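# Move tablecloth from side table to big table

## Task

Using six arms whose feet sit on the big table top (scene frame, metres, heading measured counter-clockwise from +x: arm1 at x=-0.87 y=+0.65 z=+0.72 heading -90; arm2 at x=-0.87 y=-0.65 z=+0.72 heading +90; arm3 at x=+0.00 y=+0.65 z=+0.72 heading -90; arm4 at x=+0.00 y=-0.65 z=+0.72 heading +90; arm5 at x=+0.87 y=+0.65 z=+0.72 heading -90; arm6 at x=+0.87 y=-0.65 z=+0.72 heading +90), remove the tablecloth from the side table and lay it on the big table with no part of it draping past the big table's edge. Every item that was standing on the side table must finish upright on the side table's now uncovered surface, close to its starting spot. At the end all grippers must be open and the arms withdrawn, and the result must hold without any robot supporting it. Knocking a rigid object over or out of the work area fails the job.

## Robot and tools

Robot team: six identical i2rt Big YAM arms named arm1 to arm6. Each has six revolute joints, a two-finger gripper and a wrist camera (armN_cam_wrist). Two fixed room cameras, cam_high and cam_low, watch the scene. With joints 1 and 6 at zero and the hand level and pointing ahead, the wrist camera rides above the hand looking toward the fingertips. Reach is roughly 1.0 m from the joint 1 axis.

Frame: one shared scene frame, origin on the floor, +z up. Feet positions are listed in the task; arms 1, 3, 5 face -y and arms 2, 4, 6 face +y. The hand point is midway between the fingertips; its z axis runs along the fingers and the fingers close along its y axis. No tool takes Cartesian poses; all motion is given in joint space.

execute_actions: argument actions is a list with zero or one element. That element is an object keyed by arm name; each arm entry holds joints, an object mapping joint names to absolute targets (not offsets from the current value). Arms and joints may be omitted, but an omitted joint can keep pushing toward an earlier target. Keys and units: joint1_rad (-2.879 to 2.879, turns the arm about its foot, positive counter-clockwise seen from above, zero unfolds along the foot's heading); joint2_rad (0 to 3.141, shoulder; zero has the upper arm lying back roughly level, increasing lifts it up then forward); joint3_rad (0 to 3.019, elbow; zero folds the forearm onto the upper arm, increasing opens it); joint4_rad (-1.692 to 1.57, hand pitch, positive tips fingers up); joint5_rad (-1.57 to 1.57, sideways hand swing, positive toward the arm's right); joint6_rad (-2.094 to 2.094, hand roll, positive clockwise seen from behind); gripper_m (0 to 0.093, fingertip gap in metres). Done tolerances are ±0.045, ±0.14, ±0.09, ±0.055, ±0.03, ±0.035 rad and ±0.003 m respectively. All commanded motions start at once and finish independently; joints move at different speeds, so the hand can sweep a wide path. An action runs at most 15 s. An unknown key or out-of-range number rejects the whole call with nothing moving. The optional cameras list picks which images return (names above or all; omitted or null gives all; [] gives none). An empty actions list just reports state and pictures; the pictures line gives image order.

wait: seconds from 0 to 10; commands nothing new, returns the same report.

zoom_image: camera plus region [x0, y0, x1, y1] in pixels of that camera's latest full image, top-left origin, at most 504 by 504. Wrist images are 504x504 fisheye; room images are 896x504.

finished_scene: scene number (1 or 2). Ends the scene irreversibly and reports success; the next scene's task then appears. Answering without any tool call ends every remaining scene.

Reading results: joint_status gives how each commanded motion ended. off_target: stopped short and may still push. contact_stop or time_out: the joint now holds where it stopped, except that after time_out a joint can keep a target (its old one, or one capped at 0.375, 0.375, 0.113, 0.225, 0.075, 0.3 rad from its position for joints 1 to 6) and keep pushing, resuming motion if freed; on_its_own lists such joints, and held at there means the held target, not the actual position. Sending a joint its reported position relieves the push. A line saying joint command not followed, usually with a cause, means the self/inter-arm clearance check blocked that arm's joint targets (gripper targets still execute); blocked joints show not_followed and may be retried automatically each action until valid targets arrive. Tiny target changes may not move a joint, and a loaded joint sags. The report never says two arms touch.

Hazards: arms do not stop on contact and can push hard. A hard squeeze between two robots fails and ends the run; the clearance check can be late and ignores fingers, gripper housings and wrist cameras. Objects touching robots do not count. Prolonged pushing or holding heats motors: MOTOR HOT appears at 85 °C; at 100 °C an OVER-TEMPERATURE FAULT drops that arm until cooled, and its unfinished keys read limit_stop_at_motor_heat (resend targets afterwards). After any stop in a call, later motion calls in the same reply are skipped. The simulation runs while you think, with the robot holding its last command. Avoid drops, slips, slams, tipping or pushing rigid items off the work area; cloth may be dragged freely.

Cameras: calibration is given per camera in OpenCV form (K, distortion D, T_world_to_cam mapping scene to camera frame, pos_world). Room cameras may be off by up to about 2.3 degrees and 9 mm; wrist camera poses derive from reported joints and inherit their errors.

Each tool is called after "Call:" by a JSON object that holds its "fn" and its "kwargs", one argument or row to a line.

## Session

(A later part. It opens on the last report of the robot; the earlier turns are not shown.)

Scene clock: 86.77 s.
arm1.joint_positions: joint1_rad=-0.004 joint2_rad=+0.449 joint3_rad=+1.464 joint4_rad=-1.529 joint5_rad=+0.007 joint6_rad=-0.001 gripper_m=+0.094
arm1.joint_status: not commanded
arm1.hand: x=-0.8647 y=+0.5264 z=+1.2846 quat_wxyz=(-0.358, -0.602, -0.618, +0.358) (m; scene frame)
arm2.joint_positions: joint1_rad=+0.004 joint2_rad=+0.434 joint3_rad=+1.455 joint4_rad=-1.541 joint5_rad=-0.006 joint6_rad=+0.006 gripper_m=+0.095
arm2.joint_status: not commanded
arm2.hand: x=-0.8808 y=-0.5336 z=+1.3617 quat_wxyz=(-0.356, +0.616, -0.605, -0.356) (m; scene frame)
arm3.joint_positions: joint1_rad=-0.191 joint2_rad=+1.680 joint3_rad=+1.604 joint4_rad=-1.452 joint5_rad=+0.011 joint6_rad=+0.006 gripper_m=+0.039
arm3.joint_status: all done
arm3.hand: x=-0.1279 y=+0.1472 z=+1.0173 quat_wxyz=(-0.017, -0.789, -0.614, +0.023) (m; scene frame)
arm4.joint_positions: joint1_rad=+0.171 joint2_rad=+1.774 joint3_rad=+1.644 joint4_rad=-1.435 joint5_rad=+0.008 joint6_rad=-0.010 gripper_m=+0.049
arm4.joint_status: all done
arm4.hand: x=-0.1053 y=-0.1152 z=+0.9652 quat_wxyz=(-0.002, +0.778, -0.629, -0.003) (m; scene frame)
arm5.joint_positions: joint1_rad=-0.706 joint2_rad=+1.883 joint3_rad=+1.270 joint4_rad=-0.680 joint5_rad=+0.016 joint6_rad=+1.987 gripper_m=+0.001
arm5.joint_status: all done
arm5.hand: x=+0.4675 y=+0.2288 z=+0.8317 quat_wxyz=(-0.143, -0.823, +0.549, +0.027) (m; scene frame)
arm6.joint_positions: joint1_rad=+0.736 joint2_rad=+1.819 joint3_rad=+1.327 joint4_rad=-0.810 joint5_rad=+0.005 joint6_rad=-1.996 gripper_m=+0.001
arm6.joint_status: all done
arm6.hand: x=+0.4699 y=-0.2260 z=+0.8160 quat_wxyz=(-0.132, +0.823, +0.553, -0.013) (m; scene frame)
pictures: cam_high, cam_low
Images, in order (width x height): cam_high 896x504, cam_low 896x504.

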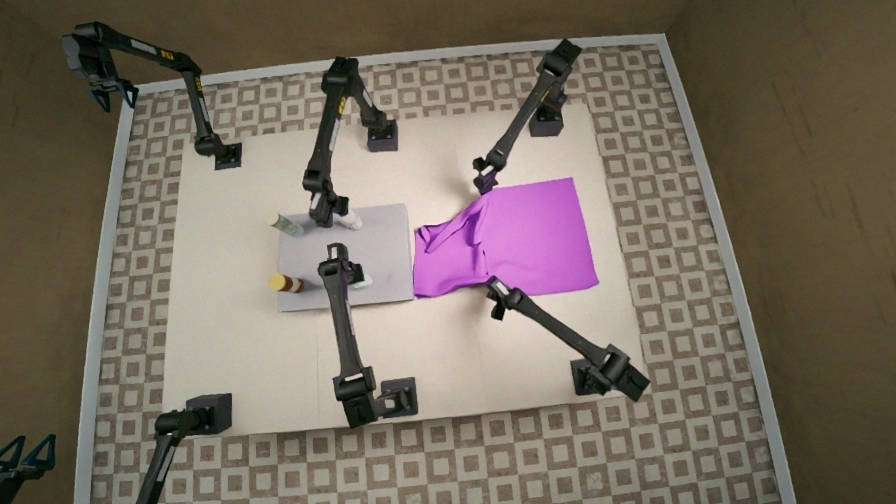

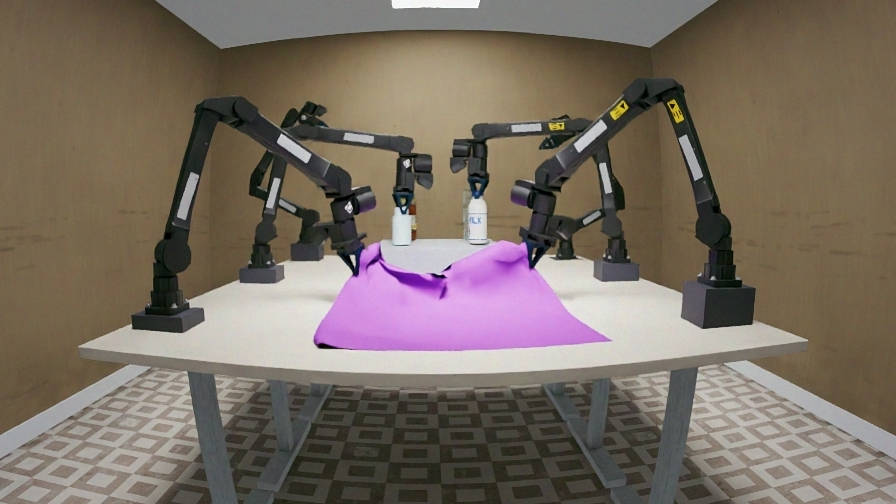

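Call:
{"fn": "execute_actions", "kwargs": {
  "actions": [
    {"arm3":{"joints":{"joint3_rad":1.58,"joint4_rad":-1.43}},"arm4":{"joints":{"joint3_rad":1.62,"joint4_rad":-1.415}},"arm5":{"joints":{"joint1_rad":-0.665,"joint2_rad":1.84,"joint3_rad":1.175,"joint4_rad":-0.605}},"arm6":{"joints":{"joint1_rad":0.70,"joint2_rad":1.76,"joint3_rad":1.235,"joint4_rad":-0.745}}}
  ],
  "cameras": ["cam_low","cam_high"]
}}

Call:
{"fn": "zoom_image", "kwargs": {
  "camera": "cam_low",
  "region": [370, 170, 520, 270]
}}

Scene clock: 98.30 s.
arm1.joint_positions: joint1_rad=-0.004 joint2_rad=+0.449 joint3_rad=+1.464 joint4_rad=-1.529 joint5_rad=+0.007 joint6_rad=-0.001 gripper_m=+0.094
arm1.joint_status: not commanded
arm1.hand: x=-0.8647 y=+0.5264 z=+1.2846 quat_wxyz=(-0.358, -0.602, -0.618, +0.358) (m; scene frame)
arm2.joint_positions: joint1_rad=+0.004 joint2_rad=+0.434 joint3_rad=+1.455 joint4_rad=-1.541 joint5_rad=-0.006 joint6_rad=+0.006 gripper_m=+0.095
arm2.joint_status: not commanded
arm2.hand: x=-0.8808 y=-0.5336 z=+1.3617 quat_wxyz=(-0.356, +0.616, -0.605, -0.356) (m; scene frame)
arm3.joint_positions: joint1_rad=-0.191 joint2_rad=+1.677 joint3_rad=+1.590 joint4_rad=-1.439 joint5_rad=+0.011 joint6_rad=+0.006 gripper_m=+0.039
arm3.joint_status: all done
arm3.hand: x=-0.1276 y=+0.1482 z=+1.0134 quat_wxyz=(-0.017, -0.789, -0.614, +0.024) (m; scene frame)
arm4.joint_positions: joint1_rad=+0.171 joint2_rad=+1.773 joint3_rad=+1.628 joint4_rad=-1.423 joint5_rad=+0.007 joint6_rad=-0.010 gripper_m=+0.049
arm4.joint_status: all done
arm4.hand: x=-0.1052 y=-0.1172 z=+0.9598 quat_wxyz=(+0.000, +0.778, -0.629, -0.002) (m; scene frame)
arm5.joint_positions: joint1_rad=-0.669 joint2_rad=+1.856 joint3_rad=+1.170 joint4_rad=-0.625 joint5_rad=+0.016 joint6_rad=+1.987 gripper_m=+0.001
arm5.joint_status: all done
arm5.hand: x=+0.5032 y=+0.2372 z=+0.8128 quat_wxyz=(-0.134, -0.834, +0.535, +0.024) (m; scene frame)
arm6.joint_positions: joint1_rad=+0.710 joint2_rad=+1.784 joint3_rad=+1.226 joint4_rad=-0.759 joint5_rad=+0.005 joint6_rad=-1.996 gripper_m=+0.001
arm6.joint_status: all done
arm6.hand: x=+0.5005 y=-0.2371 z=+0.7983 quat_wxyz=(-0.125, +0.831, +0.543, -0.010) (m; scene frame)
pictures: cam_high, cam_low
Images, in order (width x height): cam_high 896x504, cam_low 896x504.

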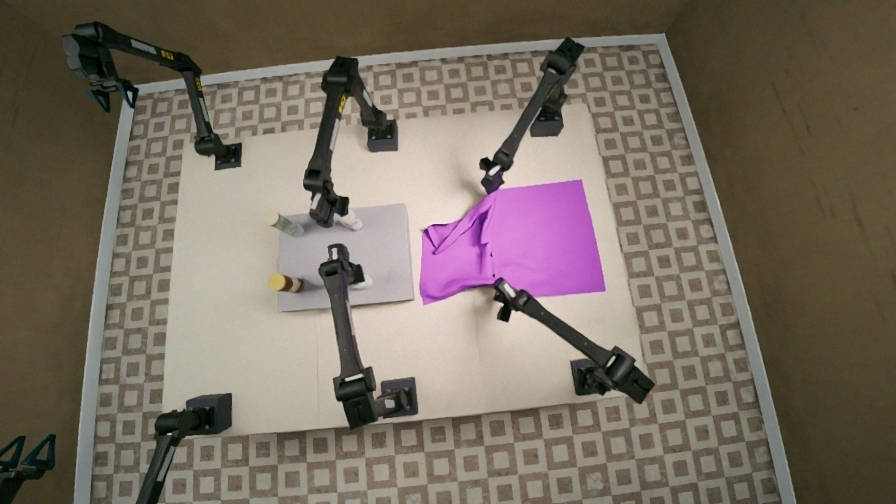

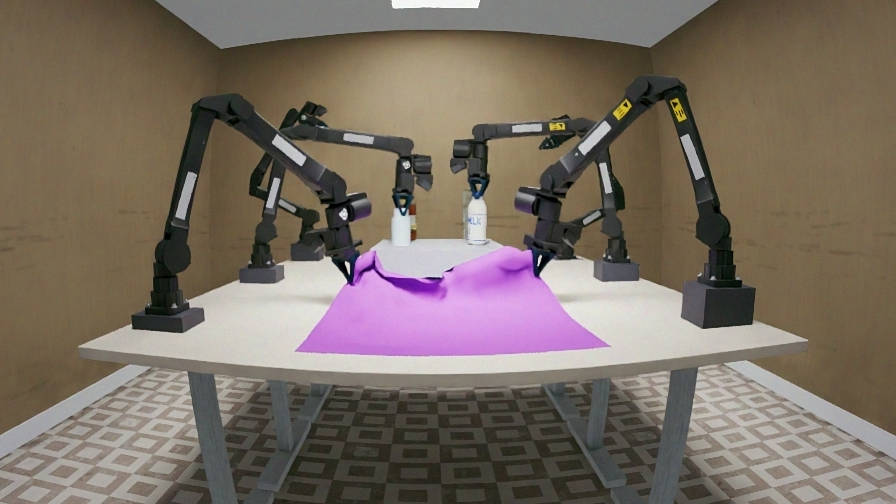

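Region (370, 170, 520, 270) of cam_low's 896x504 image, scaled by 3.360, with more detail than that image has.

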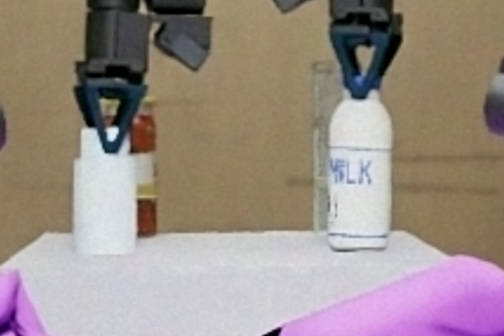

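Call:
{"fn": "execute_actions", "kwargs": {
  "actions": [],
  "cameras": ["cam_high","cam_low","arm3_cam_wrist","arm4_cam_wrist"]
}}

Scene clock: 110.50 s.
arm1.joint_positions: joint1_rad=-0.004 joint2_rad=+0.449 joint3_rad=+1.464 joint4_rad=-1.529 joint5_rad=+0.007 joint6_rad=-0.001 gripper_m=+0.094
arm1.joint_status: not commanded
arm1.hand: x=-0.8647 y=+0.5264 z=+1.2846 quat_wxyz=(-0.358, -0.602, -0.618, +0.358) (m; scene frame)
arm2.joint_positions: joint1_rad=+0.004 joint2_rad=+0.434 joint3_rad=+1.455 joint4_rad=-1.541 joint5_rad=-0.006 joint6_rad=+0.006 gripper_m=+0.095
arm2.joint_status: not commanded
arm2.hand: x=-0.8808 y=-0.5336 z=+1.3617 quat_wxyz=(-0.356, +0.616, -0.605, -0.356) (m; scene frame)
arm3.joint_positions: joint1_rad=-0.191 joint2_rad=+1.677 joint3_rad=+1.590 joint4_rad=-1.439 joint5_rad=+0.011 joint6_rad=+0.006 gripper_m=+0.039
arm3.joint_status: all done
arm3.hand: x=-0.1276 y=+0.1482 z=+1.0134 quat_wxyz=(-0.017, -0.789, -0.614, +0.024) (m; scene frame)
arm4.joint_positions: joint1_rad=+0.171 joint2_rad=+1.773 joint3_rad=+1.628 joint4_rad=-1.423 joint5_rad=+0.007 joint6_rad=-0.010 gripper_m=+0.049
arm4.joint_status: all done
arm4.hand: x=-0.1052 y=-0.1172 z=+0.9598 quat_wxyz=(+0.000, +0.778, -0.629, -0.002) (m; scene frame)
arm5.joint_positions: joint1_rad=-0.669 joint2_rad=+1.856 joint3_rad=+1.170 joint4_rad=-0.625 joint5_rad=+0.016 joint6_rad=+1.987 gripper_m=+0.001
arm5.joint_status: all done
arm5.hand: x=+0.5032 y=+0.2372 z=+0.8128 quat_wxyz=(-0.134, -0.834, +0.535, +0.024) (m; scene frame)
arm6.joint_positions: joint1_rad=+0.710 joint2_rad=+1.784 joint3_rad=+1.226 joint4_rad=-0.759 joint5_rad=+0.005 joint6_rad=-1.996 gripper_m=+0.001
arm6.joint_status: all done
arm6.hand: x=+0.5005 y=-0.2371 z=+0.7983 quat_wxyz=(-0.125, +0.831, +0.543, -0.010) (m; scene frame)
pictures: arm3_cam_wrist, arm4_cam_wrist, cam_high, cam_low
camera_calibration (this result's frames):
arm3_cam_wrist: T_world_to_cam=[[-0.971858, 0.235461, 0.00705104, -0.16822], [0.202015, 0.81767, 0.539078, -0.638722], [0.121166, 0.525332, -0.842226, 0.912677], [0, 0, 0, 1]] pos_world=[-0.14504, 0.0824155, 1.11419]
arm4_cam_wrist: T_world_to_cam=[[0.977405, 0.211262, -0.00692921, 0.135712], [0.176293, -0.796659, 0.578148, -0.627729], [0.11662, -0.566306, -0.815903, 0.854297], [0, 0, 0, 1]] pos_world=[-0.12161, -0.0449633, 1.06088]
Images, in order (width x height): arm3_cam_wrist 504x504, arm4_cam_wrist 504x504, cam_high 896x504, cam_low 896x504.

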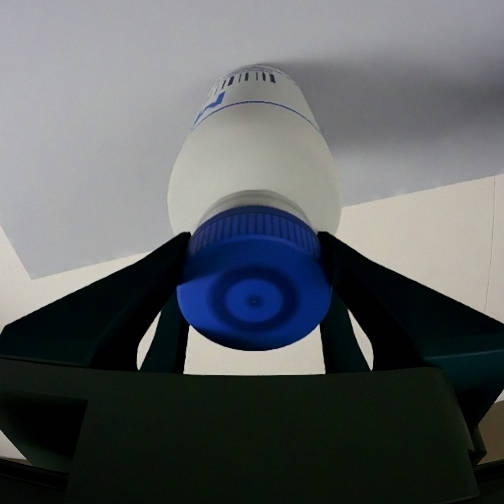

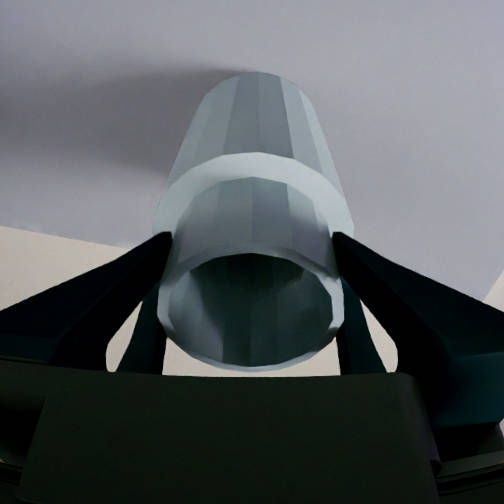

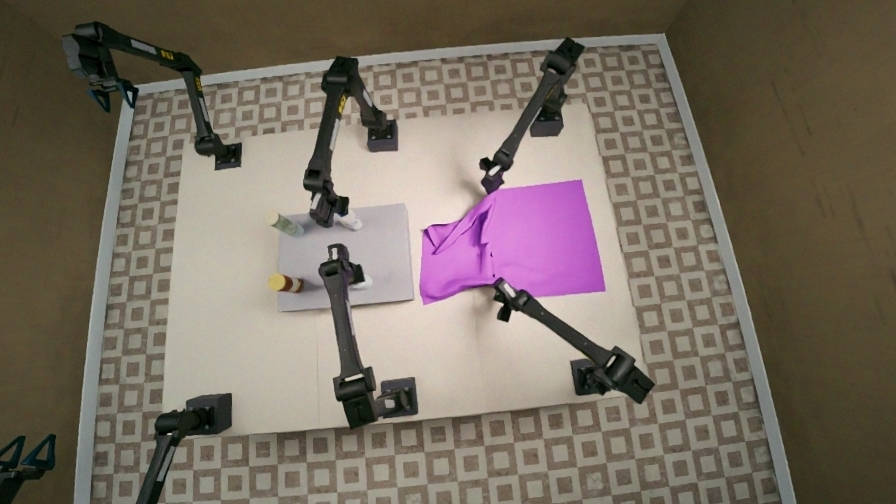

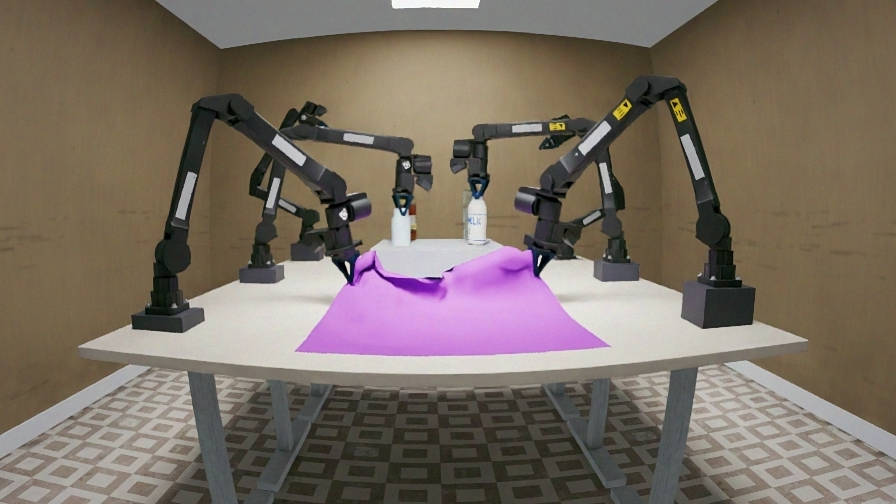

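Call:
{"fn": "zoom_image", "kwargs": {
  "camera": "cam_low",
  "region": [370, 160, 520, 260]
}}

Region (370, 160, 520, 260) of cam_low's 896x504 image, scaled by 3.360, with more detail than that image has.

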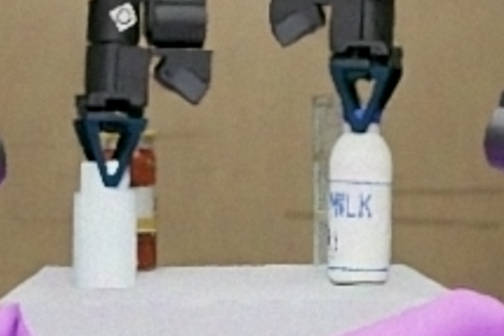

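Call:
{"fn": "execute_actions", "kwargs": {
  "actions": [
    {"arm3":{"joints":{"joint2_rad":1.675,"joint3_rad":1.57,"gripper_m":0.093}},"arm4":{"joints":{"gripper_m":0.093}},"arm5":{"joints":{"gripper_m":0.07}},"arm6":{"joints":{"gripper_m":0.07}}}
  ],
  "cameras": ["cam_high","cam_low","arm3_cam_wrist","arm4_cam_wrist"]
}}

Scene clock: 116.87 s.
arm1.joint_positions: joint1_rad=-0.004 joint2_rad=+0.449 joint3_rad=+1.464 joint4_rad=-1.529 joint5_rad=+0.007 joint6_rad=-0.001 gripper_m=+0.094
arm1.joint_status: not commanded
arm1.hand: x=-0.8647 y=+0.5264 z=+1.2846 quat_wxyz=(-0.358, -0.602, -0.618, +0.358) (m; scene frame)
arm2.joint_positions: joint1_rad=+0.004 joint2_rad=+0.434 joint3_rad=+1.455 joint4_rad=-1.541 joint5_rad=-0.006 joint6_rad=+0.006 gripper_m=+0.095
arm2.joint_status: not commanded
arm2.hand: x=-0.8808 y=-0.5336 z=+1.3617 quat_wxyz=(-0.356, +0.616, -0.605, -0.356) (m; scene frame)
arm3.joint_positions: joint1_rad=-0.191 joint2_rad=+1.677 joint3_rad=+1.577 joint4_rad=-1.436 joint5_rad=+0.011 joint6_rad=+0.006 gripper_m=+0.093
arm3.joint_status: all done
arm3.hand: x=-0.1269 y=+0.1510 z=+1.0085 quat_wxyz=(-0.014, -0.789, -0.614, +0.020) (m; scene frame)
arm4.joint_positions: joint1_rad=+0.171 joint2_rad=+1.773 joint3_rad=+1.624 joint4_rad=-1.423 joint5_rad=+0.007 joint6_rad=-0.010 gripper_m=+0.093
arm4.joint_status: all done
arm4.hand: x=-0.1049 y=-0.1185 z=+0.9580 quat_wxyz=(+0.001, +0.778, -0.629, +0.000) (m; scene frame)
arm5.joint_positions: joint1_rad=-0.669 joint2_rad=+1.856 joint3_rad=+1.170 joint4_rad=-0.625 joint5_rad=+0.016 joint6_rad=+1.987 gripper_m=+0.070
arm5.joint_status: all done
arm5.hand: x=+0.5032 y=+0.2372 z=+0.8128 quat_wxyz=(-0.134, -0.834, +0.535, +0.024) (m; scene frame)
arm6.joint_positions: joint1_rad=+0.710 joint2_rad=+1.784 joint3_rad=+1.226 joint4_rad=-0.758 joint5_rad=+0.005 joint6_rad=-1.996 gripper_m=+0.070
arm6.joint_status: all done
arm6.hand: x=+0.5003 y=-0.2369 z=+0.7983 quat_wxyz=(-0.125, +0.830, +0.543, -0.010) (m; scene frame)
pictures: arm3_cam_wrist, arm4_cam_wrist, cam_high, cam_low
camera_calibration (this result's frames):
arm3_cam_wrist: T_world_to_cam=[[-0.971896, 0.235308, 0.00702071, -0.168085], [0.20066, 0.812455, 0.547405, -0.646224], [0.123105, 0.533429, -0.836839, 0.900603], [0, 0, 0, 1]] pos_world=[-0.144558, 0.0841723, 1.10859]
arm4_cam_wrist: T_world_to_cam=[[0.977403, 0.211269, -0.0069844, 0.135785], [0.175794, -0.794051, 0.581876, -0.631171], [0.117386, -0.569955, -0.813247, 0.849191], [0, 0, 0, 1]] pos_world=[-0.121444, -0.0458675, 1.05881]
Images, in order (width x height): arm3_cam_wrist 504x504, arm4_cam_wrist 504x504, cam_high 896x504, cam_low 896x504.

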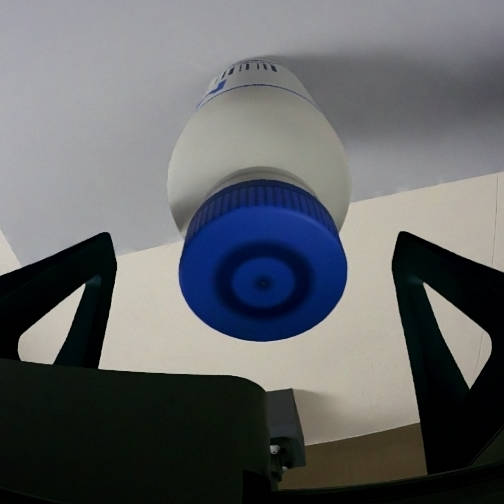

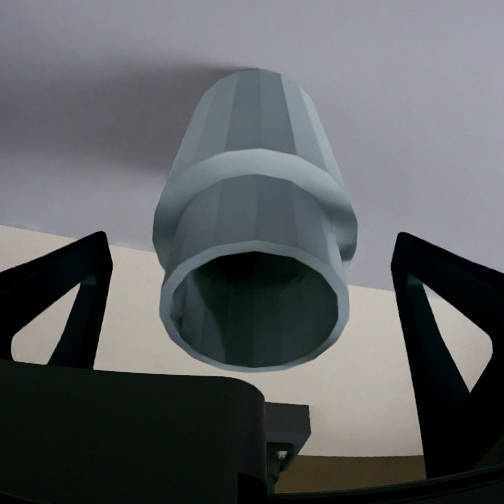

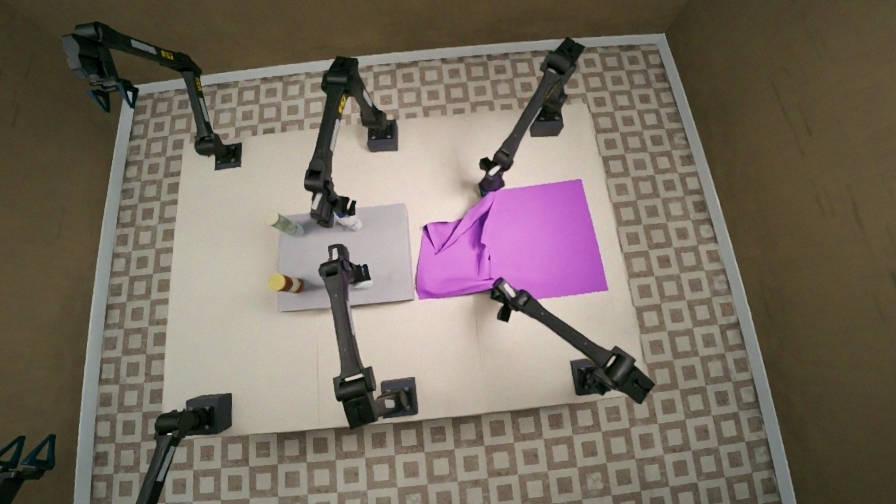

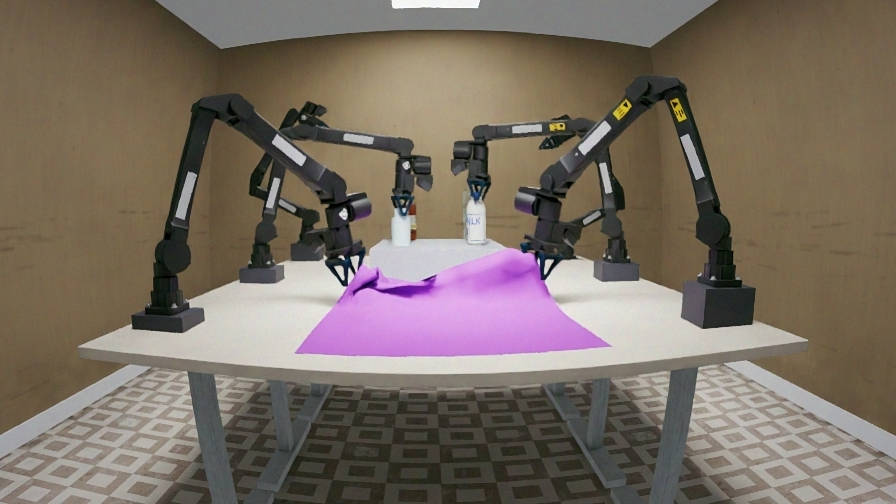

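Call:
{"fn": "execute_actions", "kwargs": {
  "actions": [
    {"arm3":{"joints":{"joint2_rad":1.1}},"arm4":{"joints":{"joint2_rad":1.1}},"arm5":{"joints":{"joint2_rad":1.15}},"arm6":{"joints":{"joint2_rad":1.15}}}
  ],
  "cameras": ["cam_high","cam_low"]
}}

Scene clock: 121.57 s.
arm1.joint_positions: joint1_rad=-0.004 joint2_rad=+0.449 joint3_rad=+1.464 joint4_rad=-1.529 joint5_rad=+0.007 joint6_rad=-0.001 gripper_m=+0.094
arm1.joint_status: not commanded
arm1.hand: x=-0.8647 y=+0.5264 z=+1.2846 quat_wxyz=(-0.358, -0.602, -0.618, +0.358) (m; scene frame)
arm2.joint_positions: joint1_rad=+0.004 joint2_rad=+0.434 joint3_rad=+1.455 joint4_rad=-1.541 joint5_rad=-0.006 joint6_rad=+0.006 gripper_m=+0.095
arm2.joint_status: not commanded
arm2.hand: x=-0.8808 y=-0.5336 z=+1.3617 quat_wxyz=(-0.356, +0.616, -0.605, -0.356) (m; scene frame)
arm3.joint_positions: joint1_rad=-0.191 joint2_rad=+1.101 joint3_rad=+1.561 joint4_rad=-1.436 joint5_rad=+0.011 joint6_rad=+0.006 gripper_m=+0.093
arm3.joint_status: all done
arm3.hand: x=-0.0978 y=+0.2786 z=+1.2555 quat_wxyz=(-0.185, -0.754, -0.584, +0.236) (m; scene frame)
arm4.joint_positions: joint1_rad=+0.171 joint2_rad=+1.102 joint3_rad=+1.609 joint4_rad=-1.421 joint5_rad=+0.007 joint6_rad=-0.010 gripper_m=+0.093
arm4.joint_status: all done
arm4.hand: x=-0.0732 y=-0.2615 z=+1.2626 quat_wxyz=(-0.205, +0.735, -0.597, -0.249) (m; scene frame)
arm5.joint_positions: joint1_rad=-0.669 joint2_rad=+1.149 joint3_rad=+1.163 joint4_rad=-0.622 joint5_rad=+0.016 joint6_rad=+1.987 gripper_m=+0.070
arm5.joint_status: all done
arm5.hand: x=+0.5298 y=+0.2733 z=+1.1861 quat_wxyz=(-0.464, -0.741, +0.481, +0.074) (m; scene frame)
arm6.joint_positions: joint1_rad=+0.710 joint2_rad=+1.140 joint3_rad=+1.219 joint4_rad=-0.755 joint5_rad=+0.005 joint6_rad=-1.996 gripper_m=+0.070
arm6.joint_status: all done
arm6.hand: x=+0.5338 y=-0.2809 z=+1.1316 quat_wxyz=(-0.427, +0.755, +0.495, -0.058) (m; scene frame)
pictures: cam_high, cam_low
Images, in order (width x height): cam_high 896x504, cam_low 896x504.

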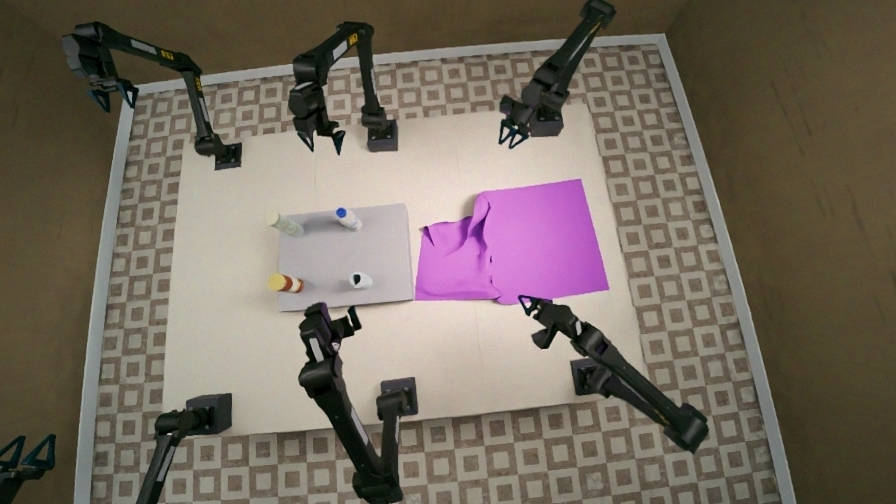

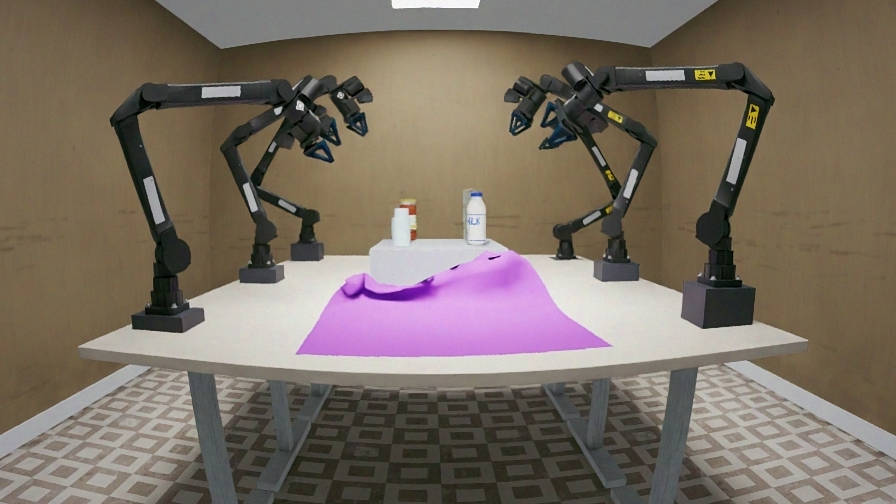

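Call:
{"fn": "wait", "kwargs": {
  "seconds": 3
}}

Call:
{"fn": "zoom_image", "kwargs": {
  "camera": "cam_high",
  "region": [260, 160, 640, 330]
}}

Scene clock: 127.87 s.
arm1.joint_positions: joint1_rad=-0.004 joint2_rad=+0.449 joint3_rad=+1.464 joint4_rad=-1.529 joint5_rad=+0.007 joint6_rad=-0.001 gripper_m=+0.094
arm1.joint_status: not commanded
arm1.hand: x=-0.8647 y=+0.5264 z=+1.2846 quat_wxyz=(-0.358, -0.602, -0.618, +0.358) (m; scene frame)
arm2.joint_positions: joint1_rad=+0.004 joint2_rad=+0.434 joint3_rad=+1.455 joint4_rad=-1.541 joint5_rad=-0.006 joint6_rad=+0.006 gripper_m=+0.095
arm2.joint_status: not commanded
arm2.hand: x=-0.8808 y=-0.5336 z=+1.3617 quat_wxyz=(-0.356, +0.616, -0.605, -0.356) (m; scene frame)
arm3.joint_positions: joint1_rad=-0.191 joint2_rad=+1.101 joint3_rad=+1.561 joint4_rad=-1.436 joint5_rad=+0.011 joint6_rad=+0.006 gripper_m=+0.093
arm3.joint_status: all done
arm3.hand: x=-0.0978 y=+0.2786 z=+1.2555 quat_wxyz=(-0.185, -0.754, -0.584, +0.236) (m; scene frame)
arm4.joint_positions: joint1_rad=+0.171 joint2_rad=+1.102 joint3_rad=+1.609 joint4_rad=-1.421 joint5_rad=+0.007 joint6_rad=-0.010 gripper_m=+0.093
arm4.joint_status: all done
arm4.hand: x=-0.0732 y=-0.2615 z=+1.2626 quat_wxyz=(-0.205, +0.735, -0.597, -0.249) (m; scene frame)
arm5.joint_positions: joint1_rad=-0.669 joint2_rad=+1.149 joint3_rad=+1.163 joint4_rad=-0.622 joint5_rad=+0.016 joint6_rad=+1.987 gripper_m=+0.070
arm5.joint_status: all done
arm5.hand: x=+0.5298 y=+0.2733 z=+1.1861 quat_wxyz=(-0.464, -0.741, +0.481, +0.074) (m; scene frame)
arm6.joint_positions: joint1_rad=+0.710 joint2_rad=+1.140 joint3_rad=+1.219 joint4_rad=-0.755 joint5_rad=+0.005 joint6_rad=-1.996 gripper_m=+0.070
arm6.joint_status: all done
arm6.hand: x=+0.5338 y=-0.2809 z=+1.1316 quat_wxyz=(-0.427, +0.755, +0.495, -0.058) (m; scene frame)
wait: 3.00 s; at rest from the start
pictures: arm1_cam_wrist, arm2_cam_wrist, arm3_cam_wrist, arm4_cam_wrist, arm5_cam_wrist, arm6_cam_wrist, cam_high, cam_low
camera_calibration (this result's frames):
arm3_cam_wrist: T_world_to_cam=[[-0.969769, 0.243943, 0.00626741, -0.172836], [0.244019, 0.969586, 0.018897, -0.266967], [-0.001467, 0.0198551, -0.999802, 1.37115], [0, 0, 0, 1]] pos_world=[-0.100454, 0.273785, 1.37701]
arm4_cam_wrist: T_world_to_cam=[[0.978152, 0.207892, 0.0000738998, 0.127345], [0.20775, -0.97747, -0.0373097, -0.191384], [-0.00768414, 0.0365099, -0.999304, 1.39604], [0, 0, 0, 1]] pos_world=[-0.0740751, -0.264515, 1.38792]
arm5_cam_wrist: T_world_to_cam=[[0.655227, 0.103557, -0.7483, 0.509913], [0.743152, -0.266241, 0.613874, -1.04006], [-0.135657, -0.958328, -0.251407, 0.754509], [0, 0, 0, 1]] pos_world=[0.541166, 0.393357, 1.20972]
arm6_cam_wrist: T_world_to_cam=[[-0.706741, 0.141563, 0.693164, -0.370403], [0.697721, 0.301577, 0.649797, -1.02023], [-0.117055, 0.942874, -0.311909, 0.804659], [0, 0, 0, 1]] pos_world=[0.544246, -0.398579, 1.17067]
Images, in order (width x height): arm1_cam_wrist 504x504, arm2_cam_wrist 504x504, arm3_cam_wrist 504x504, arm4_cam_wrist 504x504, arm5_cam_wrist 504x504, arm6_cam_wrist 504x504, cam_high 896x504, cam_low 896x504.

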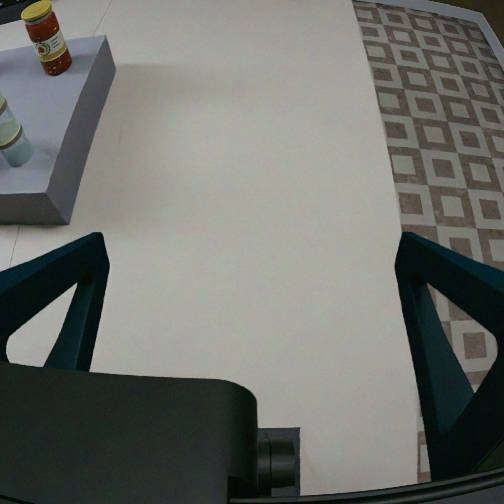

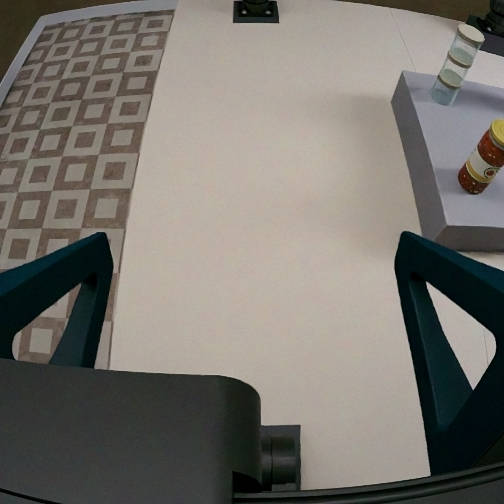

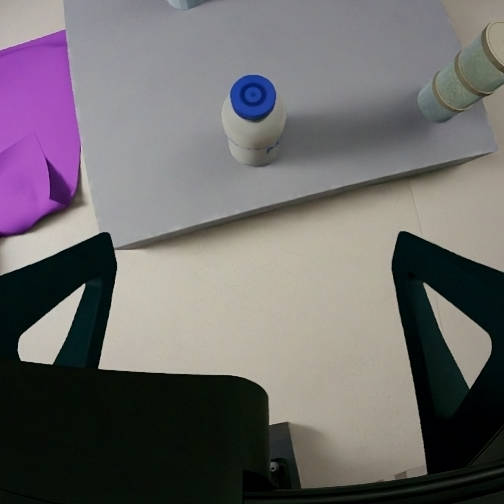

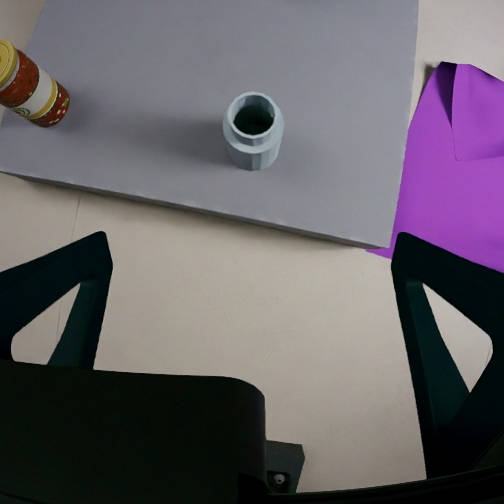

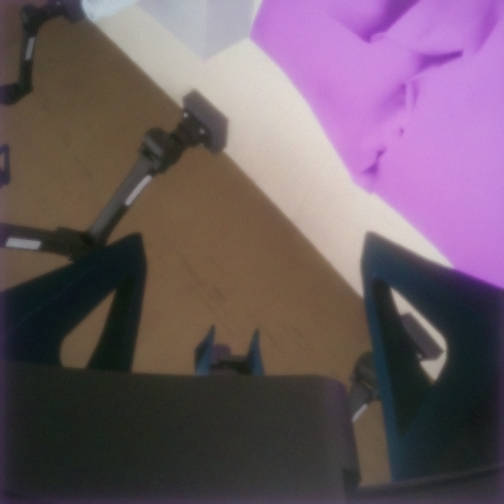

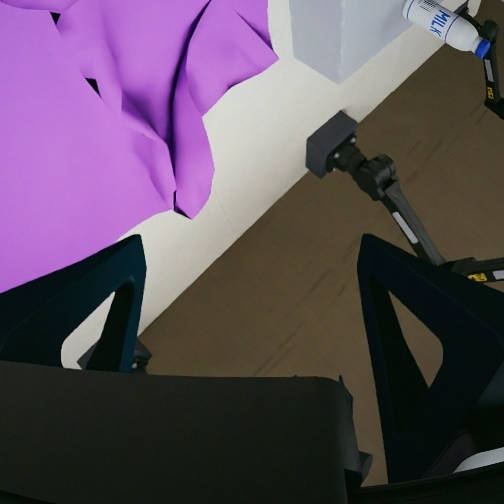

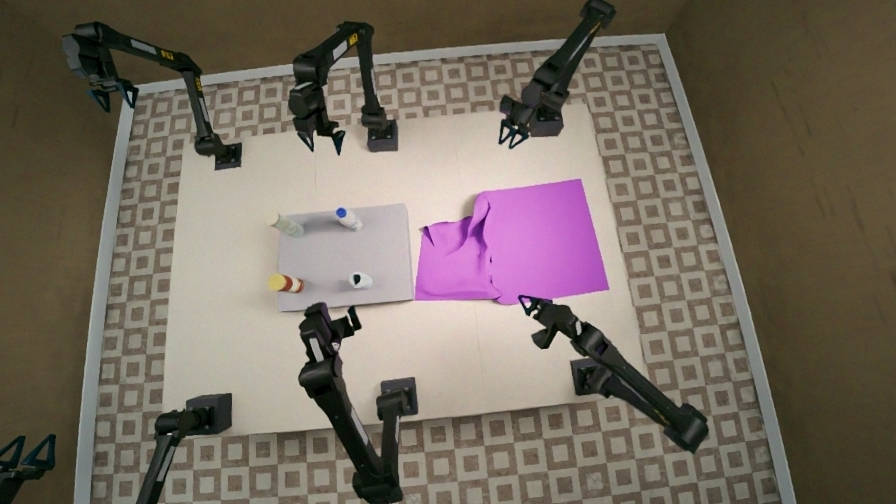

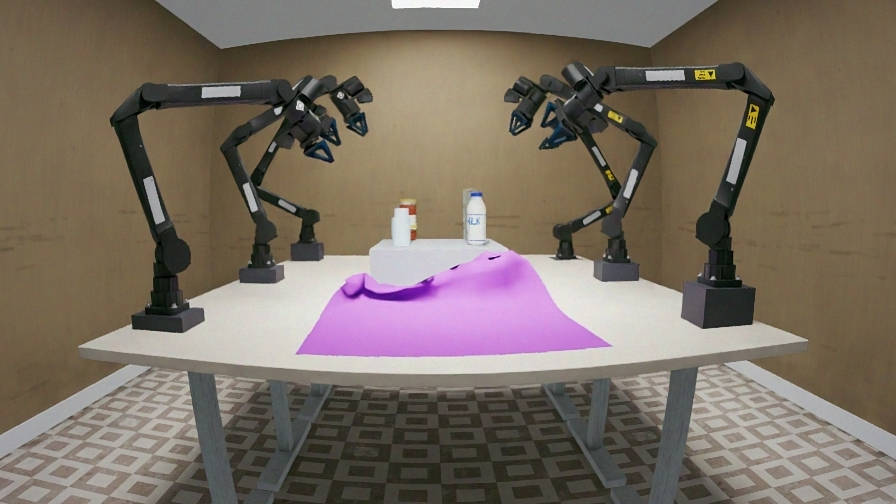

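Region (260, 160, 640, 330) of cam_high's 896x504 image, scaled by 1.326, with more detail than that image has; it fills the top 225 rows of this view, and the rest is white.

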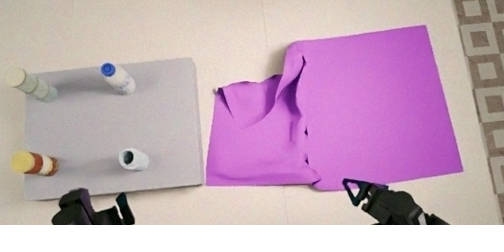

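Call:
{"fn": "zoom_image", "kwargs": {
  "camera": "arm5_cam_wrist",
  "region": [150, 0, 330, 100]
}}

Call:
{"fn": "zoom_image", "kwargs": {
  "camera": "cam_high",
  "region": [390, 200, 470, 320]
}}

Region (150, 0, 330, 100) of arm5_cam_wrist's 504x504 image, scaled by 2.800, with more detail than that image has.

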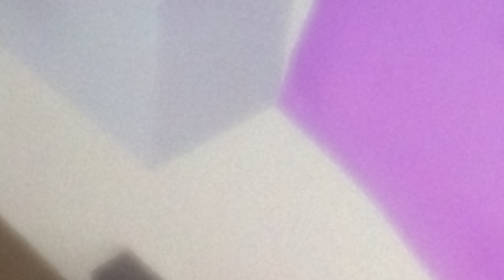

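Region (390, 200, 470, 320) of cam_high's 896x504 image, scaled by 4.200, with more detail than that image has.

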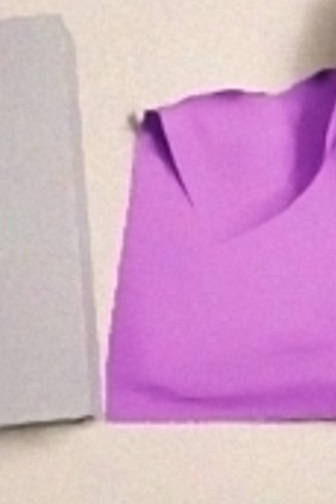

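Call:
{"fn": "finished_scene", "kwargs": {
  "scene": 2
}}

The scene is finished: the task was done.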